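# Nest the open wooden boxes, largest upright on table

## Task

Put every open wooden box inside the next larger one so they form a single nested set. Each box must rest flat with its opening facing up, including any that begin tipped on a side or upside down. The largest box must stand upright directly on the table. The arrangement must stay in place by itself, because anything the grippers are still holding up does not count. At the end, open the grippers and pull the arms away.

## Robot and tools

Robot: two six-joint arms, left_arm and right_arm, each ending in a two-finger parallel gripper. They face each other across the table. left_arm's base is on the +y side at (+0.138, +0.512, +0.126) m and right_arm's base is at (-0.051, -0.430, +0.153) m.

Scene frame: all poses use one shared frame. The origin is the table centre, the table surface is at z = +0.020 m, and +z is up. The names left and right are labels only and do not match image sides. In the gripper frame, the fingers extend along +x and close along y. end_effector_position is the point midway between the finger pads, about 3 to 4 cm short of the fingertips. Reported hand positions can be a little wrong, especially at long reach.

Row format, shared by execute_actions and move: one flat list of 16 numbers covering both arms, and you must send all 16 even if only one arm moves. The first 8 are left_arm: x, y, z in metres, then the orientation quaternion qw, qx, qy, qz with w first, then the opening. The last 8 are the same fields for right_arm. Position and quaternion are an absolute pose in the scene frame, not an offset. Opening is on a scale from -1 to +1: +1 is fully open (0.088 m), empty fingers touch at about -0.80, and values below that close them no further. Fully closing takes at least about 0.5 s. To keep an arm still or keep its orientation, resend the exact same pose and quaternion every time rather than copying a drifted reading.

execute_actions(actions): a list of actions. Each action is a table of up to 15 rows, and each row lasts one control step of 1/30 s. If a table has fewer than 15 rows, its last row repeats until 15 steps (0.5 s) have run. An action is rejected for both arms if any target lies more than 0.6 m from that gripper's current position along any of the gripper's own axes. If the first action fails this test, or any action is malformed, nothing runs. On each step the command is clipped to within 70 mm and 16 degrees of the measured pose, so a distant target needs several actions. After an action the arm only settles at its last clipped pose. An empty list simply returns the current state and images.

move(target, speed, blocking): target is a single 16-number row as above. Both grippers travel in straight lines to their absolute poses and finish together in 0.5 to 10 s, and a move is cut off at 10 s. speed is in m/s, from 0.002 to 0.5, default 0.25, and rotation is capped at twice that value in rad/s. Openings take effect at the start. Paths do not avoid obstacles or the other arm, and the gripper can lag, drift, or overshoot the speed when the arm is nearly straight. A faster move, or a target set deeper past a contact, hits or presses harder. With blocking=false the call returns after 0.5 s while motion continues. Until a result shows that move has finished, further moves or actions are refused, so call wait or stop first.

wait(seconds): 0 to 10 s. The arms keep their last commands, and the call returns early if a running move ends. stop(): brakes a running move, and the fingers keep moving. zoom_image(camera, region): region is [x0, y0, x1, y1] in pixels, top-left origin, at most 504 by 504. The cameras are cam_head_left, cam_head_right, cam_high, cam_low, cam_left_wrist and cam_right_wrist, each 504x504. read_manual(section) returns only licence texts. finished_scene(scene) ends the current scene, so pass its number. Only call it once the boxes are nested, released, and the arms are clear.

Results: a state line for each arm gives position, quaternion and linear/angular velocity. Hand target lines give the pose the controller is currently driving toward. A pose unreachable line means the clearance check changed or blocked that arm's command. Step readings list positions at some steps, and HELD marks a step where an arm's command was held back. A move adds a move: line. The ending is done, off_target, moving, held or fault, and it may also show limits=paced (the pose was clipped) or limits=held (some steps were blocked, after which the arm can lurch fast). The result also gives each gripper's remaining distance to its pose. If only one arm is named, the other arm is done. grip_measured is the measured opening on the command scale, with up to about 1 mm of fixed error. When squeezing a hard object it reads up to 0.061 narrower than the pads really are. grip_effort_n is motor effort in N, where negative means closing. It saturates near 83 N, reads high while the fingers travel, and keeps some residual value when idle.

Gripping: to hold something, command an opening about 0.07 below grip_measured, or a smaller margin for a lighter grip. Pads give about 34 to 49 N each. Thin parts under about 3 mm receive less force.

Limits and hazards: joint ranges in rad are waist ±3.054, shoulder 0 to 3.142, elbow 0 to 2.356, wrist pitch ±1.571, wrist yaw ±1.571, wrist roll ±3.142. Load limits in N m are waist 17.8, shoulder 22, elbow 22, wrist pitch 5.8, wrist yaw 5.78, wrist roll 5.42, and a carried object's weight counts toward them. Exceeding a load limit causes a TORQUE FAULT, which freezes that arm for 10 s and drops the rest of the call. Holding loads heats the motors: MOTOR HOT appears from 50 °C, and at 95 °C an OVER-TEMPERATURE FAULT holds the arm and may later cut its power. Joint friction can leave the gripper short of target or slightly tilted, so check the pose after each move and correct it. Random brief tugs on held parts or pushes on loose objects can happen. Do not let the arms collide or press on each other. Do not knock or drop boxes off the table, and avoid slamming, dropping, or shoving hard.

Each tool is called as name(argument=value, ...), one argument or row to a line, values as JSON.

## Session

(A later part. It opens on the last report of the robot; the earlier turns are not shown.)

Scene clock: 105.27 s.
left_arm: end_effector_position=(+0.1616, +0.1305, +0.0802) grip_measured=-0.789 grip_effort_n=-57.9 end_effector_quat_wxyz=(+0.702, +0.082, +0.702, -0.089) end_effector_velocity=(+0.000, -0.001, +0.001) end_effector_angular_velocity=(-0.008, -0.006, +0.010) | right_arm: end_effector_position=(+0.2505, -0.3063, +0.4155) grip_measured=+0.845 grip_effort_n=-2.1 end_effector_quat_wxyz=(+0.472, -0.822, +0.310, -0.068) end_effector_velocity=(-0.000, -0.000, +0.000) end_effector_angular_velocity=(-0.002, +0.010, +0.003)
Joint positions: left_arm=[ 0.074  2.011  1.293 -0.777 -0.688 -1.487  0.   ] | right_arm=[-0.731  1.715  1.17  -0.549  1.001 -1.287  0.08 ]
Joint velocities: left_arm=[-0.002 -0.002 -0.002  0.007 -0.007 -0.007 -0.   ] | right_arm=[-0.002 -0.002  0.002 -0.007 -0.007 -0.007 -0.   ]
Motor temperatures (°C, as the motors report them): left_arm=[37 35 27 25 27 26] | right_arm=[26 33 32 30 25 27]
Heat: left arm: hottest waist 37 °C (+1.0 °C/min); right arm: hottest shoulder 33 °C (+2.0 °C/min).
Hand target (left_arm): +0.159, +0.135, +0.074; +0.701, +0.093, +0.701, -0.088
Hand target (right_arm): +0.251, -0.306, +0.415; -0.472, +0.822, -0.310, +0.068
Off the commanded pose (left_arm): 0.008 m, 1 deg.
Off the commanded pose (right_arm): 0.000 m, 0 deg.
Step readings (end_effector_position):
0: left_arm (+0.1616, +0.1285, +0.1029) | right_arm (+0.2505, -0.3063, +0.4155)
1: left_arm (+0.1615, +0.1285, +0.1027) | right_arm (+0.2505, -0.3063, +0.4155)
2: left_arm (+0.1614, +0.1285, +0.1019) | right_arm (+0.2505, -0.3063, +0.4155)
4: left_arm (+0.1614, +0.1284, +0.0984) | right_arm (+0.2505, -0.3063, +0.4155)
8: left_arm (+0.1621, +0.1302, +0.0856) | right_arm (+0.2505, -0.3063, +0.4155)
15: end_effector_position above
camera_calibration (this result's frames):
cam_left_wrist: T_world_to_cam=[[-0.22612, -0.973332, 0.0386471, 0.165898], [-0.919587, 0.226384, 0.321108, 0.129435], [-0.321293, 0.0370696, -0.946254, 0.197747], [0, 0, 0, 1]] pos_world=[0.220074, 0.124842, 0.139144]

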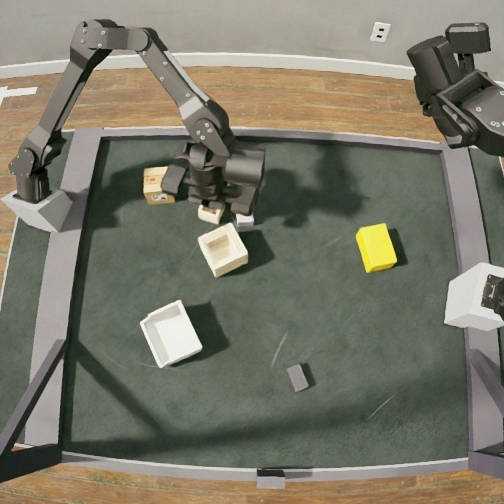

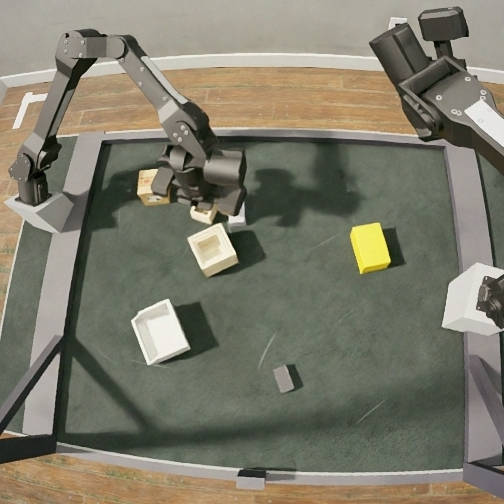

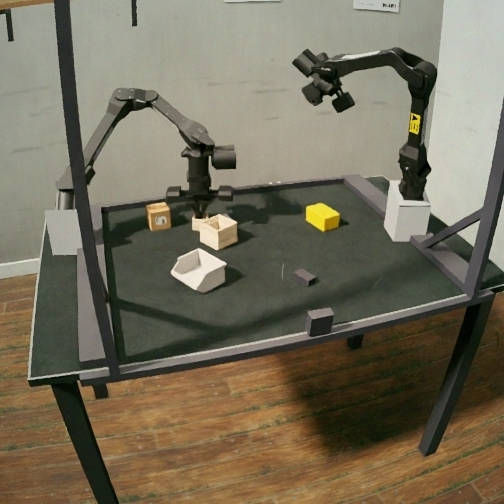

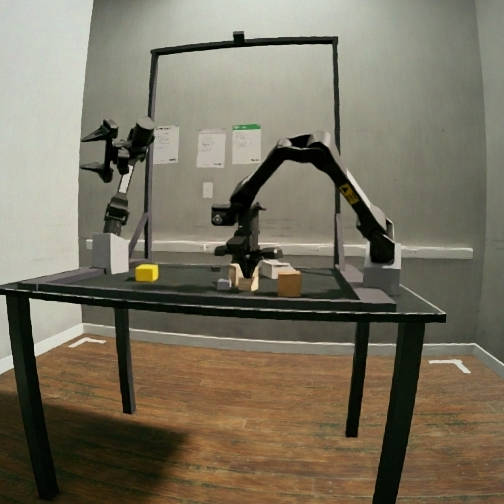

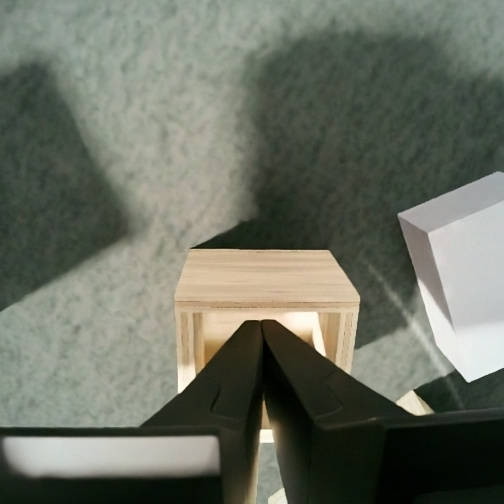

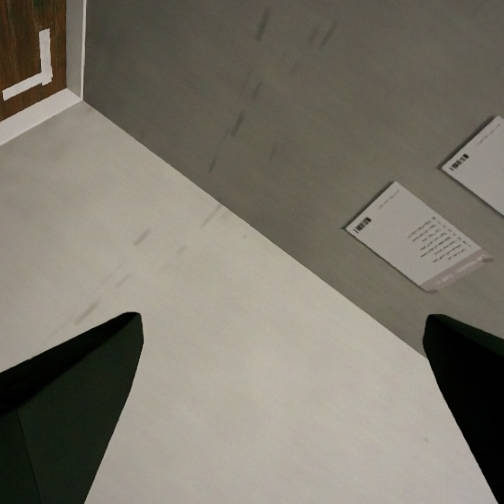

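execute_actions(
  actions=[
    [[0.1590,0.1345,0.074,0.7015,0.0930,0.7015,-0.0886,-0.55,0.2505,-0.3063,0.4155,0.472,-0.822,0.310,-0.068,0.845]],
    [[0.1590,0.1345,0.074,0.7015,0.0930,0.7015,-0.0886,-0.30,0.2505,-0.3063,0.4155,0.472,-0.822,0.310,-0.068,0.845]],
  ],
)

Scene clock: 106.33 s.
left_arm: end_effector_position=(+0.1615, +0.1301, +0.0802) grip_measured=-0.363 grip_effort_n=83.0 end_effector_quat_wxyz=(+0.702, +0.081, +0.702, -0.090) end_effector_velocity=(+0.002, +0.002, -0.001) end_effector_angular_velocity=(+0.004, -0.023, -0.002) | right_arm: end_effector_position=(+0.2505, -0.3063, +0.4155) grip_measured=+0.845 grip_effort_n=-2.1 end_effector_quat_wxyz=(+0.472, -0.822, +0.310, -0.068) end_effector_velocity=(+0.001, -0.000, -0.000) end_effector_angular_velocity=(+0.015, -0.006, +0.003)
Joint positions: left_arm=[ 0.074  2.011  1.293 -0.775 -0.688 -1.485  0.021] | right_arm=[-0.731  1.715  1.17  -0.549  1.001 -1.287  0.08 ]
Joint velocities: left_arm=[-0.002  0.002 -0.002 -0.007 -0.022 -0.007 -0.   ] | right_arm=[-0.002 -0.002 -0.002  0.007 -0.007  0.007 -0.   ]
Motor temperatures (°C, as the motors report them): left_arm=[37 35 27 25 27 26] | right_arm=[26 33 32 31 25 27]
Heat: left arm: hottest waist 37 °C (+1.0 °C/min); right arm: hottest shoulder 33 °C (+2.0 °C/min).
Hand target (left_arm): +0.159, +0.135, +0.074; +0.701, +0.093, +0.701, -0.089
Hand target (right_arm): +0.251, -0.306, +0.415; -0.472, +0.822, -0.310, +0.068
Off the commanded pose (left_arm): 0.008 m, 1 deg.
Off the commanded pose (right_arm): 0.000 m, 0 deg.
Step readings (end_effector_position; steps 1 to 15: 1st action; 16 to 30: 2nd action):
0: left_arm (+0.1616, +0.1304, +0.0802) | right_arm (+0.2505, -0.3063, +0.4155)
1: left_arm (+0.1616, +0.1304, +0.0802) | right_arm (+0.2505, -0.3063, +0.4155)
2: left_arm (+0.1615, +0.1303, +0.0802) | right_arm (+0.2505, -0.3063, +0.4155)
4: left_arm (+0.1615, +0.1302, +0.0802) | right_arm (+0.2505, -0.3063, +0.4155)
8: left_arm (+0.1615, +0.1301, +0.0802) | right_arm (+0.2505, -0.3063, +0.4155)
15: left_arm (+0.1615, +0.1301, +0.0802) | right_arm (+0.2505, -0.3063, +0.4155)
16: left_arm (+0.1615, +0.1301, +0.0802) | right_arm (+0.2505, -0.3063, +0.4155)
17: left_arm (+0.1615, +0.1301, +0.0802) | right_arm (+0.2505, -0.3063, +0.4155)
19: left_arm (+0.1615, +0.1301, +0.0802) | right_arm (+0.2505, -0.3063, +0.4155)
23: left_arm (+0.1615, +0.1301, +0.0802) | right_arm (+0.2505, -0.3063, +0.4155)
30: end_effector_position above
camera_calibration (this result's frames):
cam_left_wrist: T_world_to_cam=[[-0.226788, -0.973118, 0.0401151, 0.165511], [-0.919358, 0.227491, 0.320982, 0.12929], [-0.321479, 0.0359148, -0.946235, 0.197924], [0, 0, 0, 1]] pos_world=[0.220028, 0.12454, 0.139144]

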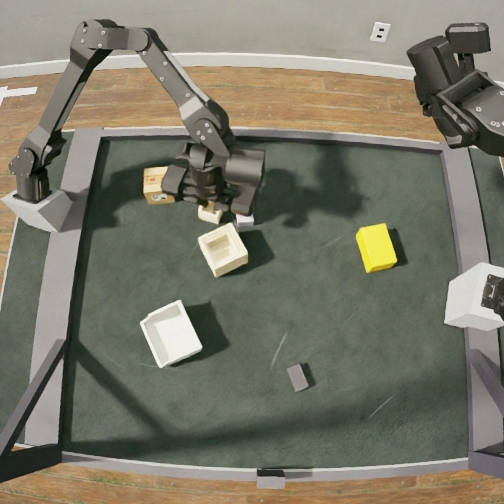

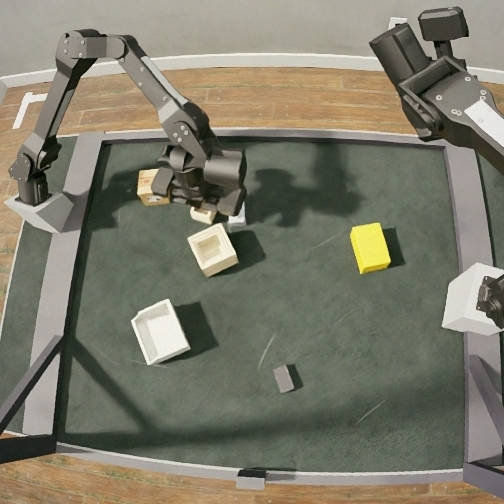

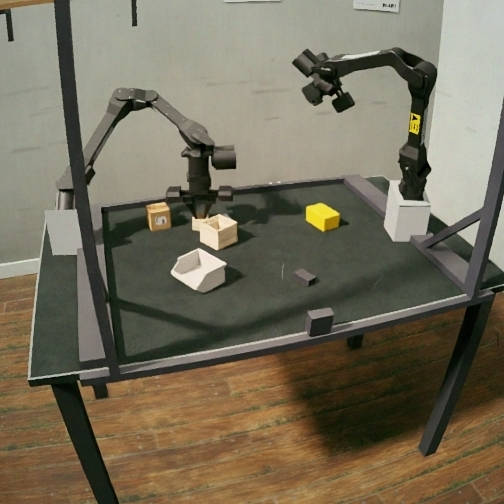

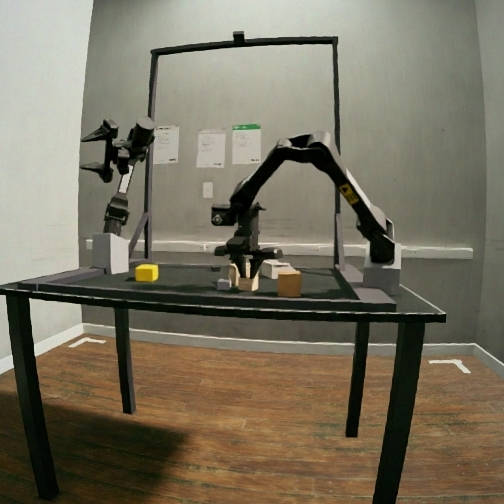

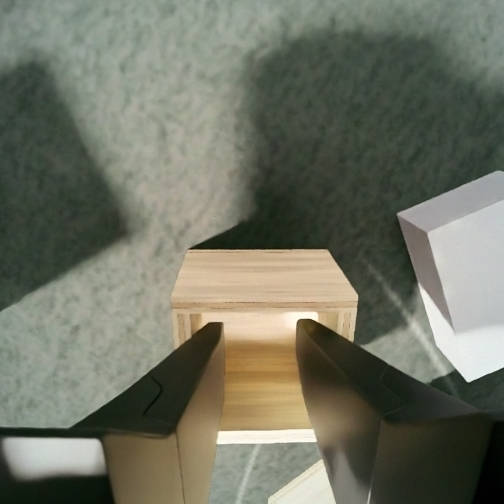

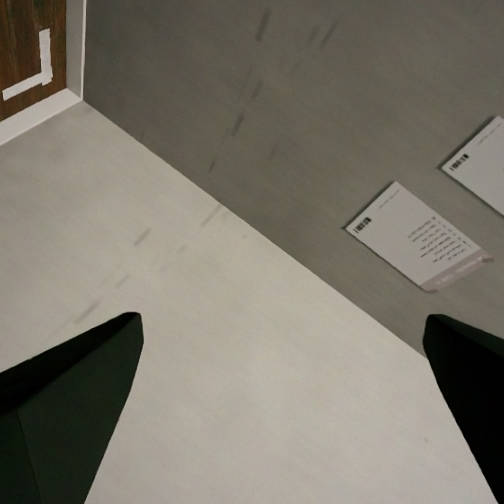

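move(
  target=[0.160,0.133,0.16,0.7015,0.0886,0.7015,-0.0886,-0.29,0.2505,-0.3063,0.4155,0.472,-0.822,0.310,-0.068,0.845],
  speed=0.2,
)

move(
  target=[0.060,0.118,0.16,0.5800,0.3700,0.6445,-0.3335,-0.29,0.2505,-0.3063,0.4155,0.472,-0.822,0.310,-0.068,0.845],
  speed=0.2,
)

Scene clock: 107.30 s.
left_arm: end_effector_position=(+0.1593, +0.1352, +0.1568) grip_measured=-0.363 grip_effort_n=83.0 end_effector_quat_wxyz=(+0.701, +0.095, +0.701, -0.089) end_effector_velocity=(+0.002, +0.002, +0.004) end_effector_angular_velocity=(+0.006, +0.005, +0.015) | right_arm: end_effector_position=(+0.2505, -0.3063, +0.4155) grip_measured=+0.845 grip_effort_n=-2.1 end_effector_quat_wxyz=(+0.472, -0.822, +0.310, -0.068) end_effector_velocity=(-0.000, -0.000, +0.001) end_effector_angular_velocity=(+0.005, -0.002, +0.007)
Joint positions: left_arm=[-0.068  1.963  1.464 -1.139 -0.688 -1.667  0.021] | right_arm=[-0.731  1.715  1.17  -0.549  1.001 -1.287  0.08 ]
Joint velocities: left_arm=[-0.002 -0.007  0.007 -0.022  0.007 -0.022 -0.   ] | right_arm=[-0.002 -0.007 -0.002  0.007 -0.007 -0.007  0.   ]
Motor temperatures (°C, as the motors report them): left_arm=[37 35 27 25 27 26] | right_arm=[26 33 32 31 25 27]
Heat: left arm: hottest waist 37 °C (+1.0 °C/min); right arm: hottest shoulder 33 °C (+2.0 °C/min).
Hand target (left_arm): +0.160, +0.133, +0.160; +0.702, +0.088, +0.701, -0.089
Hand target (right_arm): +0.251, -0.306, +0.415; -0.472, +0.822, -0.310, +0.068
Off the commanded pose (left_arm): 0.004 m, 1 deg.
Off the commanded pose (right_arm): 0.000 m, 0 deg.
move: done
camera_calibration (this result's frames):
cam_left_wrist: T_world_to_cam=[[-0.24512, -0.96928, 0.02029, 0.172402], [-0.916387, 0.238474, 0.321505, 0.0994957], [-0.316467, 0.0602136, -0.946691, 0.265417], [0, 0, 0, 1]] pos_world=[0.217431, 0.127397, 0.215781]

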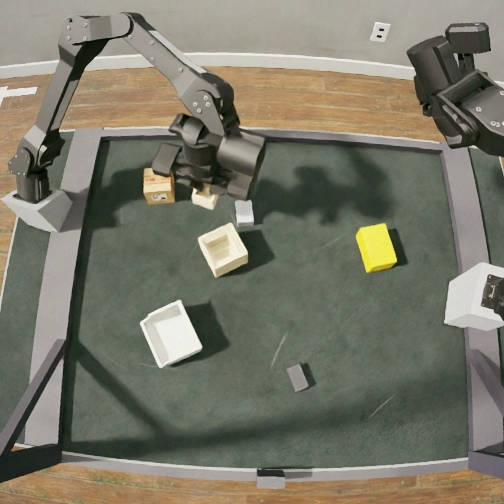

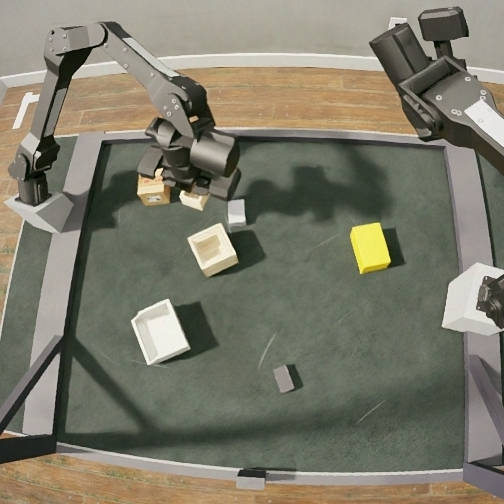

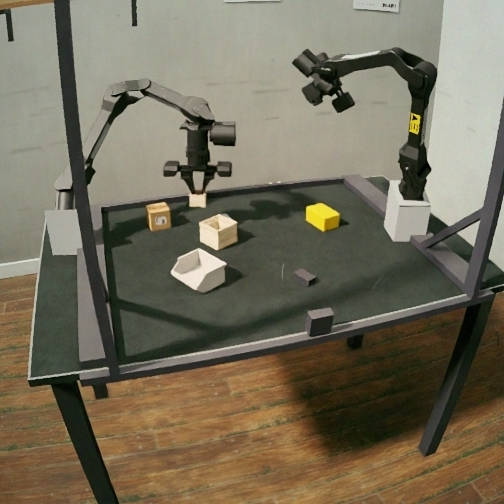

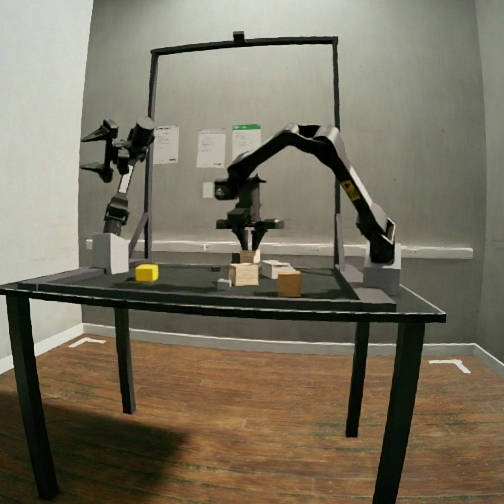

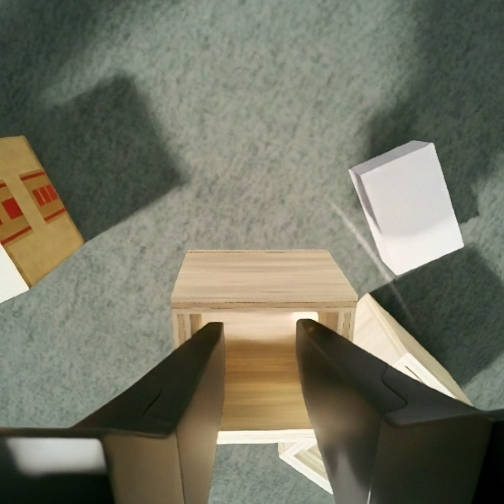

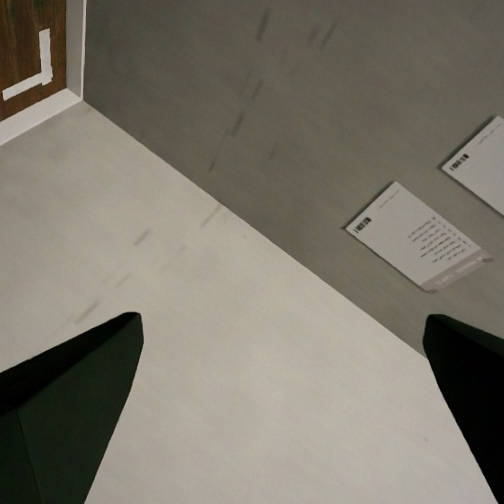

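Scene clock: 109.67 s.
left_arm: end_effector_position=(+0.0644, +0.1169, +0.1628) grip_measured=-0.363 grip_effort_n=83.0 end_effector_quat_wxyz=(+0.584, +0.364, +0.646, -0.332) end_effector_velocity=(+0.001, -0.003, +0.003) end_effector_angular_velocity=(-0.002, +0.010, +0.017) | right_arm: end_effector_position=(+0.2505, -0.3063, +0.4155) grip_measured=+0.845 grip_effort_n=-2.1 end_effector_quat_wxyz=(+0.472, -0.822, +0.310, -0.068) end_effector_velocity=(-0.002, -0.002, -0.003) end_effector_angular_velocity=(-0.024, +0.034, +0.001)
Joint positions: left_arm=[-0.207  2.275  1.766 -1.282 -0.584 -1.101  0.021] | right_arm=[-0.731  1.715  1.17  -0.549  1.001 -1.287  0.08 ]
Joint velocities: left_arm=[ 0.002 -0.002  0.017 -0.007  0.007 -0.007 -0.   ] | right_arm=[-0.002 -0.002 -0.002 -0.022 -0.007 -0.022 -0.001]
Motor temperatures (°C, as the motors report them): left_arm=[37 35 27 25 27 26] | right_arm=[26 33 32 31 26 27]
Heat: left arm: hottest waist 37 °C (+1.0 °C/min); right arm: hottest shoulder 33 °C (+2.0 °C/min).
Hand target (left_arm): +0.061, +0.117, +0.160; +0.580, +0.370, +0.644, -0.333
Hand target (right_arm): +0.251, -0.306, +0.415; -0.472, +0.822, -0.310, +0.068
Off the commanded pose (left_arm): 0.005 m, 1 deg.
Off the commanded pose (right_arm): 0.000 m, 0 deg.
move: done
camera_calibration (this result's frames):
cam_left_wrist: T_world_to_cam=[[-0.848034, -0.529044, 0.0308351, 0.116939], [-0.471134, 0.779291, 0.413205, -0.0918859], [-0.242633, 0.335885, -0.910116, 0.199299], [0, 0, 0, 1]] pos_world=[0.104234, 0.0665304, 0.215747]

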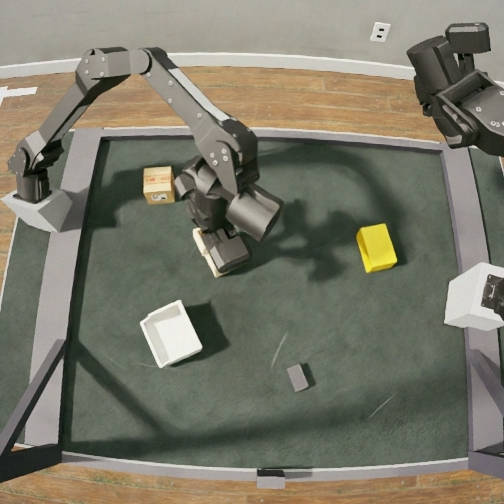

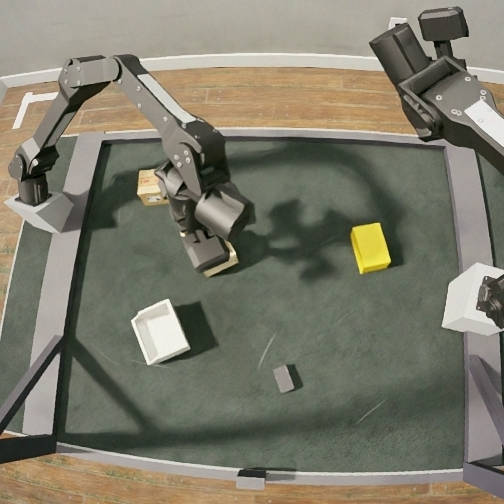

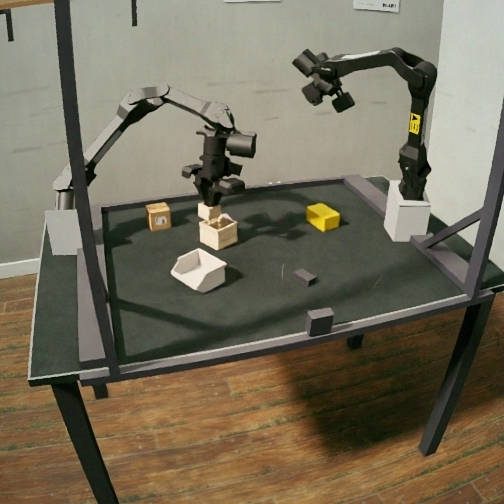

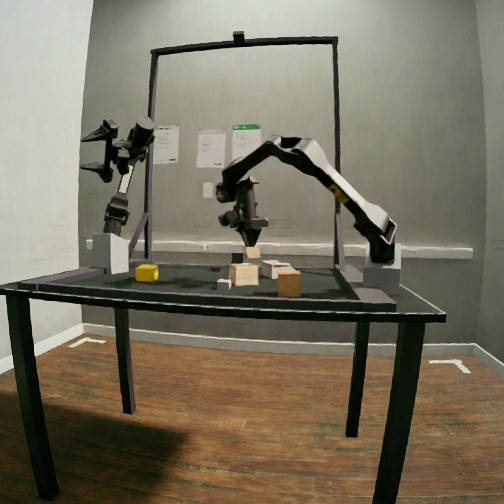

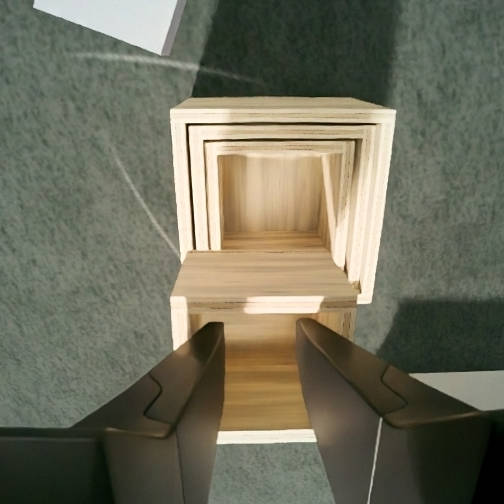

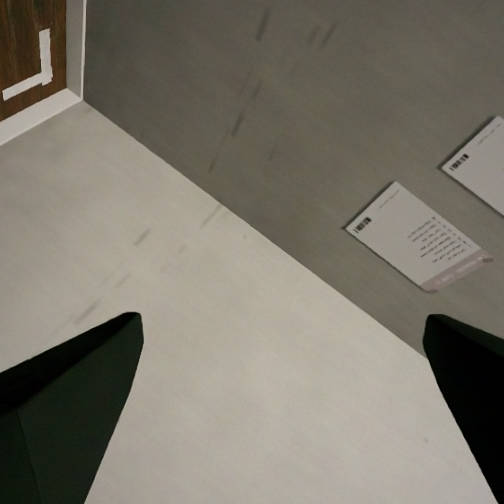

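zoom_image(
  camera="cam_left_wrist",
  region=[160, 90, 400, 310],
)

Region (160, 90, 400, 310) of cam_left_wrist's 504x504 image, scaled by 2.100, with more detail than that image has; it fills the top 462 rows of this view, and the rest is white.

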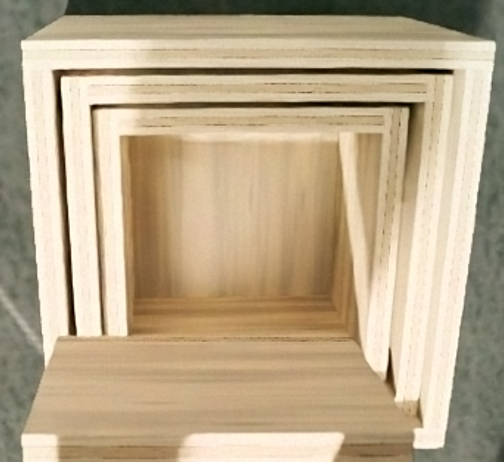

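move(
  target=[0.0655,0.0975,0.140,0.5838,0.3631,0.6484,-0.3269,-0.29,0.2505,-0.3063,0.4155,0.472,-0.822,0.310,-0.068,0.845],
  speed=0.1,
)

zoom_image(
  camera="cam_left_wrist",
  region=[150, 195, 270, 275],
)

zoom_image(
  camera="cam_left_wrist",
  region=[260, 195, 380, 275],
)

Scene clock: 110.93 s.
left_arm: end_effector_position=(+0.0680, +0.0992, +0.1442) grip_measured=-0.363 grip_effort_n=83.0 end_effector_quat_wxyz=(+0.584, +0.360, +0.650, -0.327) end_effector_velocity=(+0.002, -0.007, +0.006) end_effector_angular_velocity=(-0.027, +0.004, +0.025) | right_arm: end_effector_position=(+0.2505, -0.3063, +0.4155) grip_measured=+0.845 grip_effort_n=-2.1 end_effector_quat_wxyz=(+0.472, -0.822, +0.310, -0.068) end_effector_velocity=(+0.001, +0.000, -0.005) end_effector_angular_velocity=(+0.012, +0.018, +0.007)
Joint positions: left_arm=[-0.157  2.329  1.824 -1.255 -0.589 -1.057  0.021] | right_arm=[-0.731  1.715  1.17  -0.549  1.001 -1.287  0.08 ]
Joint velocities: left_arm=[-0.002 -0.007  0.017  0.007 -0.007 -0.007 -0.   ] | right_arm=[-0.002  0.002 -0.002 -0.007 -0.022  0.007 -0.   ]
Motor temperatures (°C, as the motors report them): left_arm=[37 35 27 25 27 26] | right_arm=[26 33 32 31 26 27]
Heat: left arm: hottest waist 37 °C (+1.0 °C/min); right arm: hottest shoulder 33 °C (+2.0 °C/min).
Hand target (left_arm): +0.066, +0.098, +0.140; +0.584, +0.363, +0.648, -0.327
Hand target (right_arm): +0.251, -0.306, +0.415; -0.472, +0.822, -0.310, +0.068
Off the commanded pose (left_arm): 0.005 m, 0 deg.
Off the commanded pose (right_arm): 0.000 m, 0 deg.
move: done
camera_calibration (this result's frames):
cam_left_wrist: T_world_to_cam=[[-0.840418, -0.54104, 0.0311965, 0.111802], [-0.48067, 0.770757, 0.418199, -0.0678902], [-0.250307, 0.336467, -0.90782, 0.189347], [0, 0, 0, 1]] pos_world=[0.108722, 0.0491073, 0.196797]

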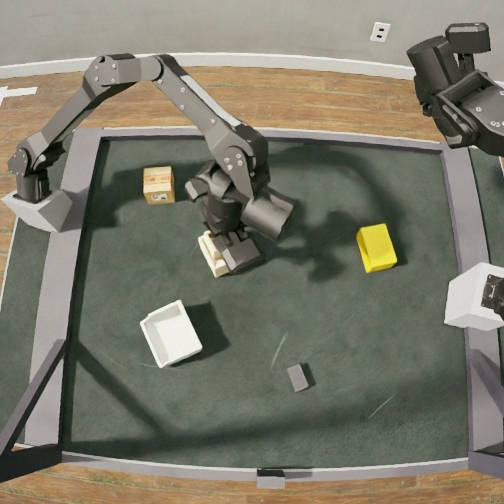

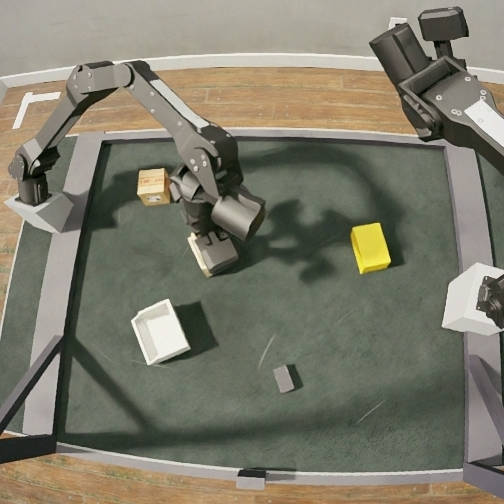

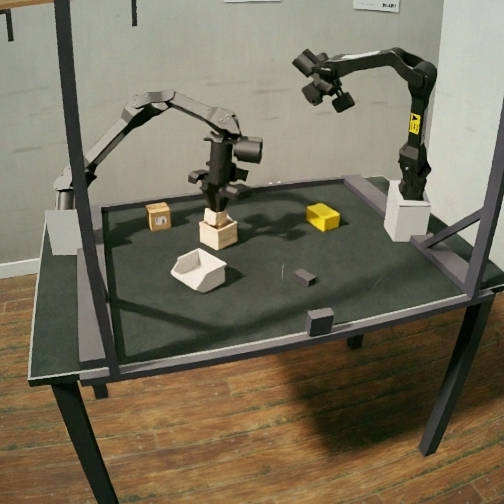

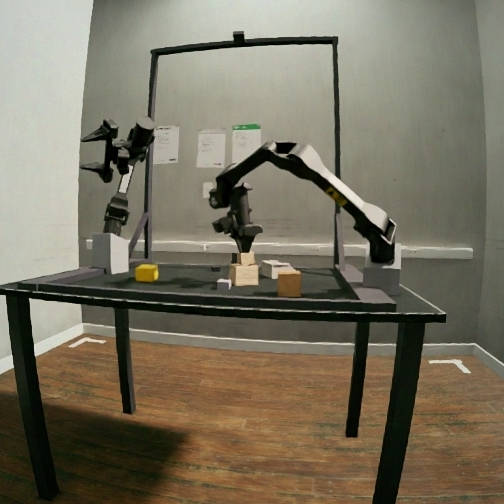

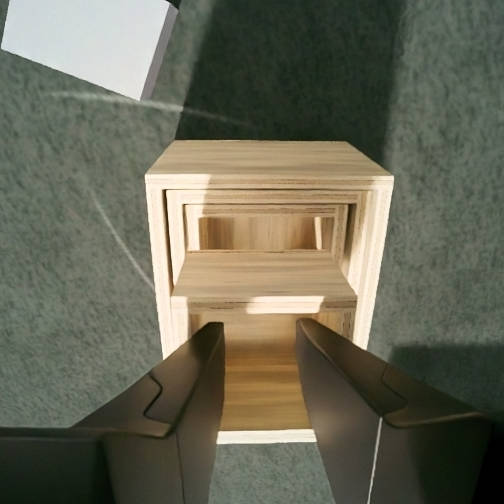

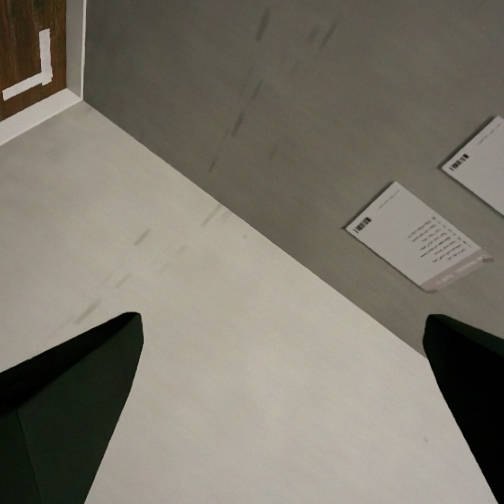

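Region (150, 195, 270, 275) of cam_left_wrist's 504x504 image, scaled by 4.200, with more detail than that image has.

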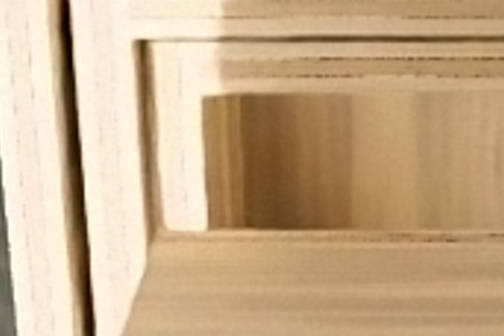

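Region (260, 195, 380, 275) of cam_left_wrist's 504x504 image, scaled by 4.200, with more detail than that image has.

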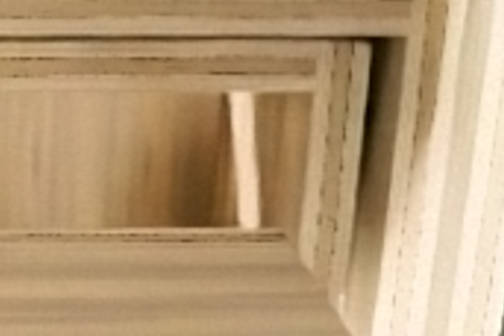

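execute_actions(
  actions=[
    [[0.0655,0.0960,0.137,0.5838,0.3631,0.6484,-0.3269,-0.29,0.2505,-0.3063,0.4155,0.472,-0.822,0.310,-0.068,0.845],[0.0655,0.0950,0.135,0.5838,0.3631,0.6484,-0.3269,-0.29,0.2505,-0.3063,0.4155,0.472,-0.822,0.310,-0.068,0.845]],
  ],
)

zoom_image(
  camera="cam_left_wrist",
  region=[150, 195, 270, 275],
)

zoom_image(
  camera="cam_left_wrist",
  region=[260, 195, 380, 275],
)

Scene clock: 111.77 s.
left_arm: end_effector_position=(+0.0677, +0.0962, +0.1393) grip_measured=-0.363 grip_effort_n=83.0 end_effector_quat_wxyz=(+0.584, +0.359, +0.650, -0.327) end_effector_velocity=(+0.005, -0.001, +0.000) end_effector_angular_velocity=(-0.007, -0.021, +0.007) | right_arm: end_effector_position=(+0.2505, -0.3063, +0.4155) grip_measured=+0.845 grip_effort_n=-2.1 end_effector_quat_wxyz=(+0.472, -0.822, +0.310, -0.068) end_effector_velocity=(-0.001, -0.001, -0.001) end_effector_angular_velocity=(+0.007, +0.006, -0.001)
Joint positions: left_arm=[-0.148  2.34   1.829 -1.242 -0.591 -1.046  0.021] | right_arm=[-0.731  1.715  1.17  -0.549  1.001 -1.287  0.08 ]
Joint velocities: left_arm=[ 0.002 -0.002  0.002 -0.007 -0.022 -0.007 -0.   ] | right_arm=[-0.002 -0.002 -0.002 -0.007 -0.007  0.007 -0.   ]
Motor temperatures (°C, as the motors report them): left_arm=[37 35 27 25 27 26] | right_arm=[26 33 32 31 26 27]
Heat: left arm: hottest waist 37 °C (+1.0 °C/min); right arm: hottest shoulder 33 °C (+2.0 °C/min).
Hand target (left_arm): +0.066, +0.095, +0.135; +0.584, +0.363, +0.648, -0.327
Hand target (right_arm): +0.251, -0.306, +0.415; -0.472, +0.822, -0.310, +0.068
Off the commanded pose (left_arm): 0.005 m, 0 deg.
Off the commanded pose (right_arm): 0.000 m, 0 deg.
Step readings (end_effector_position):
0: left_arm (+0.0680, +0.0988, +0.1443) | right_arm (+0.2505, -0.3063, +0.4155)
1: left_arm (+0.0678, +0.0988, +0.1442) | right_arm (+0.2505, -0.3063, +0.4155)
2: left_arm (+0.0677, +0.0983, +0.1438) | right_arm (+0.2505, -0.3063, +0.4155)
4: left_arm (+0.0674, +0.0969, +0.1425) | right_arm (+0.2505, -0.3063, +0.4155)
8: left_arm (+0.0677, +0.0966, +0.1397) | right_arm (+0.2505, -0.3063, +0.4155)
15: end_effector_position above
camera_calibration (this result's frames):
cam_left_wrist: T_world_to_cam=[[-0.840282, -0.541198, 0.032114, 0.109918], [-0.480719, 0.771149, 0.417418, -0.0636722], [-0.25067, 0.335311, -0.908147, 0.185988], [0, 0, 0, 1]] pos_world=[0.108375, 0.0462247, 0.191952]

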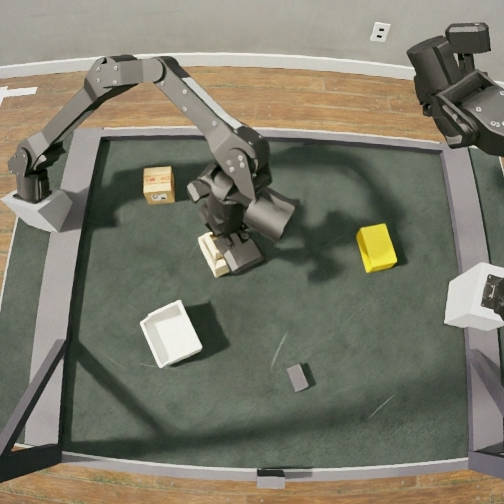

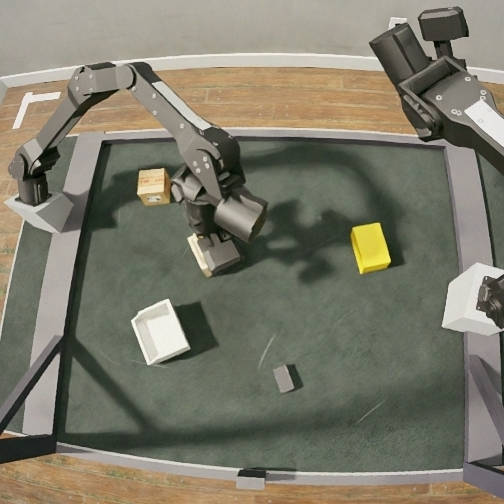

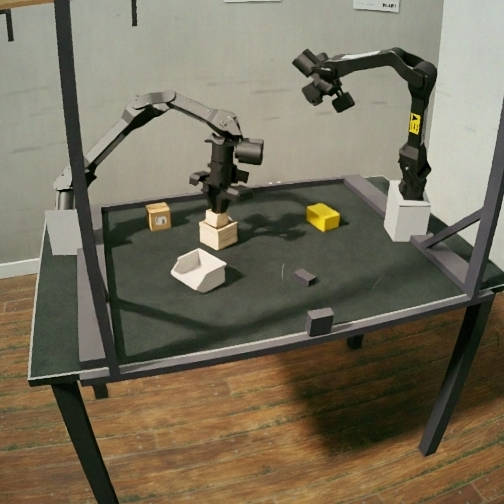

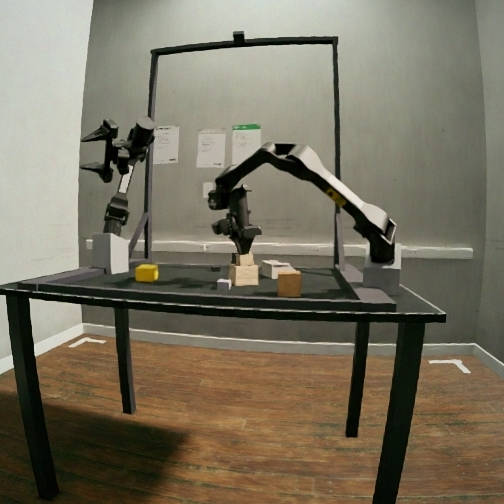

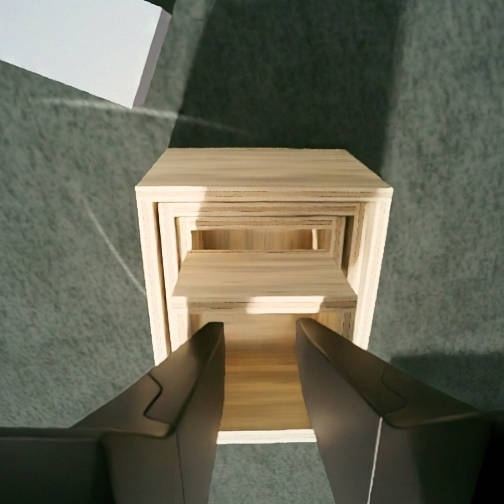

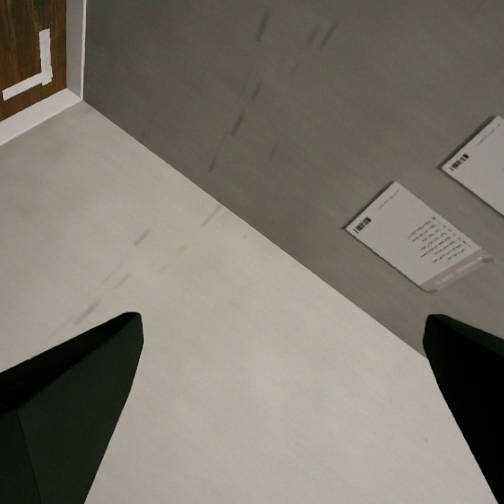

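Region (150, 195, 270, 275) of cam_left_wrist's 504x504 image, scaled by 4.200, with more detail than that image has.

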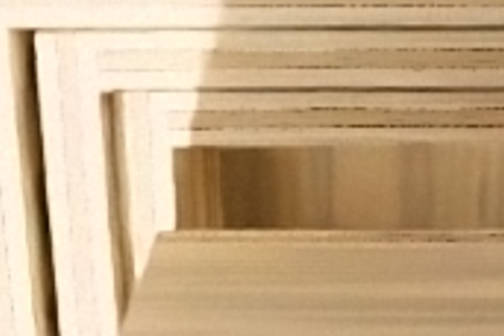

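Region (260, 195, 380, 275) of cam_left_wrist's 504x504 image, scaled by 4.200, with more detail than that image has.

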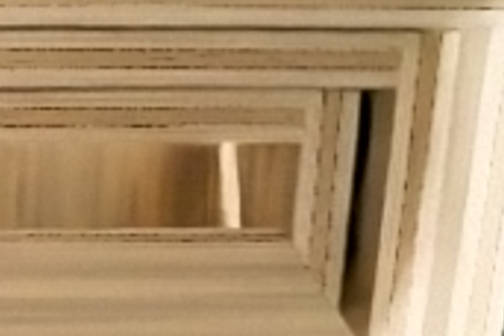

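execute_actions(
  actions=[
    [[0.0655,0.0940,0.133,0.5838,0.3631,0.6484,-0.3269,-0.29,0.2505,-0.3063,0.4155,0.472,-0.822,0.310,-0.068,0.845],[0.0655,0.0930,0.131,0.5838,0.3631,0.6484,-0.3269,-0.29,0.2505,-0.3063,0.4155,0.472,-0.822,0.310,-0.068,0.845]],
  ],
)

zoom_image(
  camera="cam_left_wrist",
  region=[150, 195, 270, 275],
)

zoom_image(
  camera="cam_left_wrist",
  region=[260, 195, 380, 275],
)

Scene clock: 112.40 s.
left_arm: end_effector_position=(+0.0677, +0.0943, +0.1357) grip_measured=-0.363 grip_effort_n=83.0 end_effector_quat_wxyz=(+0.584, +0.359, +0.650, -0.327) end_effector_velocity=(+0.002, +0.001, +0.002) end_effector_angular_velocity=(-0.003, -0.008, +0.004) | right_arm: end_effector_position=(+0.2505, -0.3063, +0.4155) grip_measured=+0.845 grip_effort_n=-2.1 end_effector_quat_wxyz=(+0.472, -0.822, +0.310, -0.068) end_effector_velocity=(-0.001, -0.002, -0.004) end_effector_angular_velocity=(-0.015, +0.030, -0.003)
Joint positions: left_arm=[-0.141  2.347  1.832 -1.232 -0.592 -1.037  0.021] | right_arm=[-0.731  1.715  1.17  -0.549  1.001 -1.287  0.08 ]
Joint velocities: left_arm=[-0.002 -0.007 -0.002 -0.007 -0.007 -0.007 -0.   ] | right_arm=[-0.002  0.002 -0.002 -0.022 -0.007 -0.007 -0.   ]
Motor temperatures (°C, as the motors report them): left_arm=[37 35 27 25 27 26] | right_arm=[26 33 32 31 26 27]
Heat: left arm: hottest waist 37 °C (+1.0 °C/min); right arm: hottest shoulder 33 °C (+2.0 °C/min).
Hand target (left_arm): +0.066, +0.093, +0.131; +0.584, +0.363, +0.648, -0.327
Hand target (right_arm): +0.251, -0.306, +0.415; -0.472, +0.822, -0.310, +0.068
Off the commanded pose (left_arm): 0.005 m, 0 deg.
Off the commanded pose (right_arm): 0.000 m, 0 deg.
Step readings (end_effector_position):
0: left_arm (+0.0677, +0.0962, +0.1393) | right_arm (+0.2505, -0.3063, +0.4155)
1: left_arm (+0.0676, +0.0961, +0.1393) | right_arm (+0.2505, -0.3063, +0.4155)
2: left_arm (+0.0675, +0.0959, +0.1391) | right_arm (+0.2505, -0.3063, +0.4155)
4: left_arm (+0.0673, +0.0948, +0.1381) | right_arm (+0.2505, -0.3063, +0.4155)
8: left_arm (+0.0678, +0.0945, +0.1359) | right_arm (+0.2505, -0.3063, +0.4155)
15: end_effector_position above
camera_calibration (this result's frames):
cam_left_wrist: T_world_to_cam=[[-0.840265, -0.541204, 0.0324601, 0.108969], [-0.480634, 0.771255, 0.41732, -0.0606281], [-0.25089, 0.335058, -0.90818, 0.183417], [0, 0, 0, 1]] pos_world=[0.10844, 0.0442788, 0.18834]

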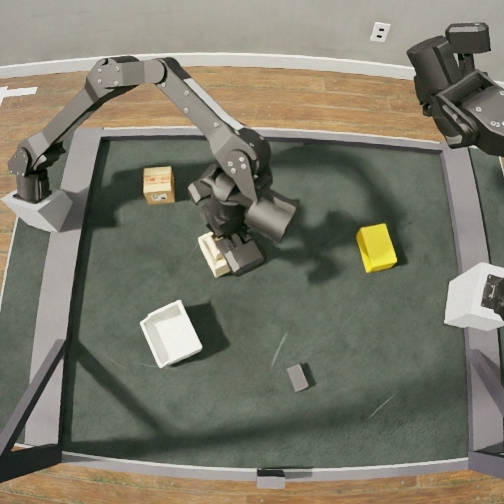

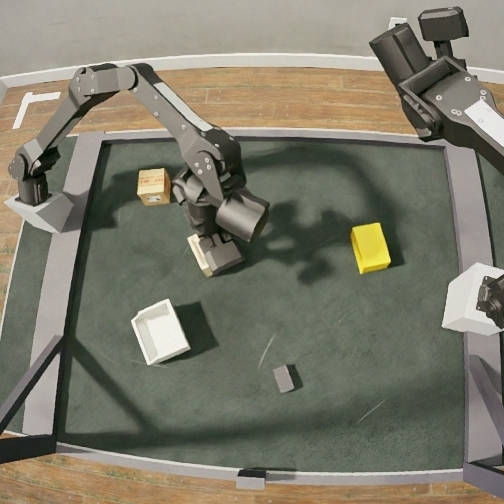

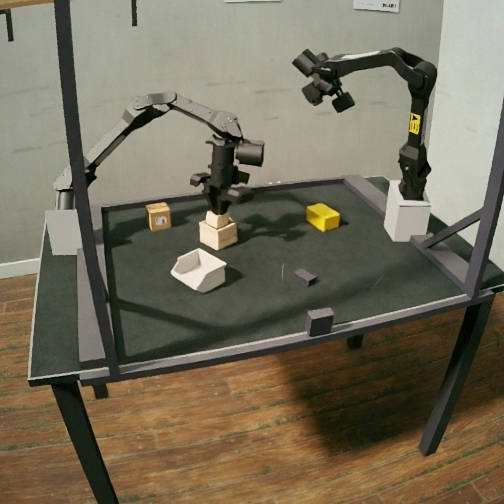

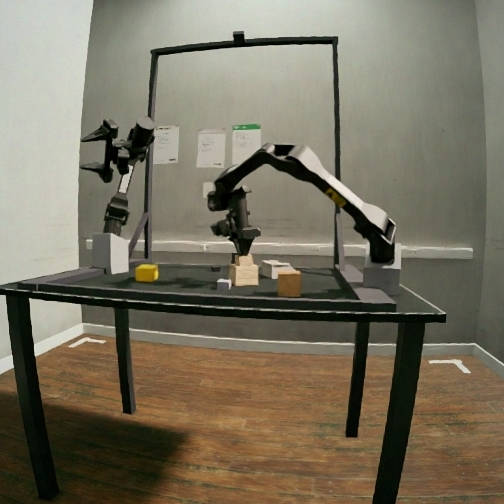

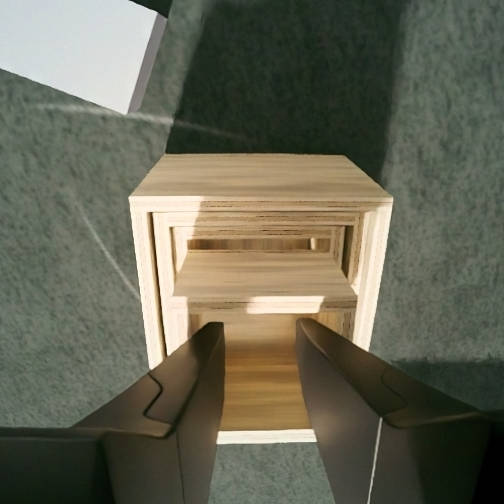

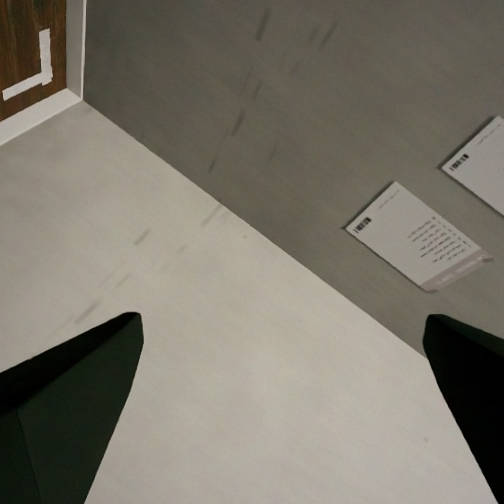

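Region (150, 195, 270, 275) of cam_left_wrist's 504x504 image, scaled by 4.200, with more detail than that image has.

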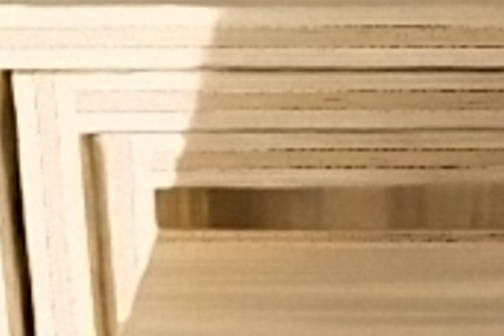

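Region (260, 195, 380, 275) of cam_left_wrist's 504x504 image, scaled by 4.200, with more detail than that image has.

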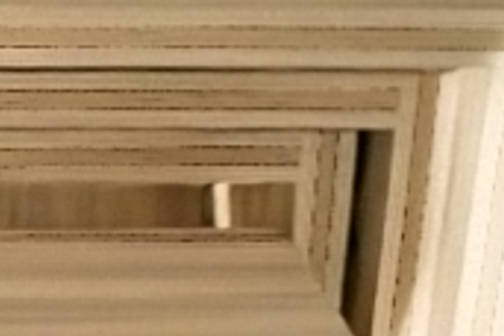

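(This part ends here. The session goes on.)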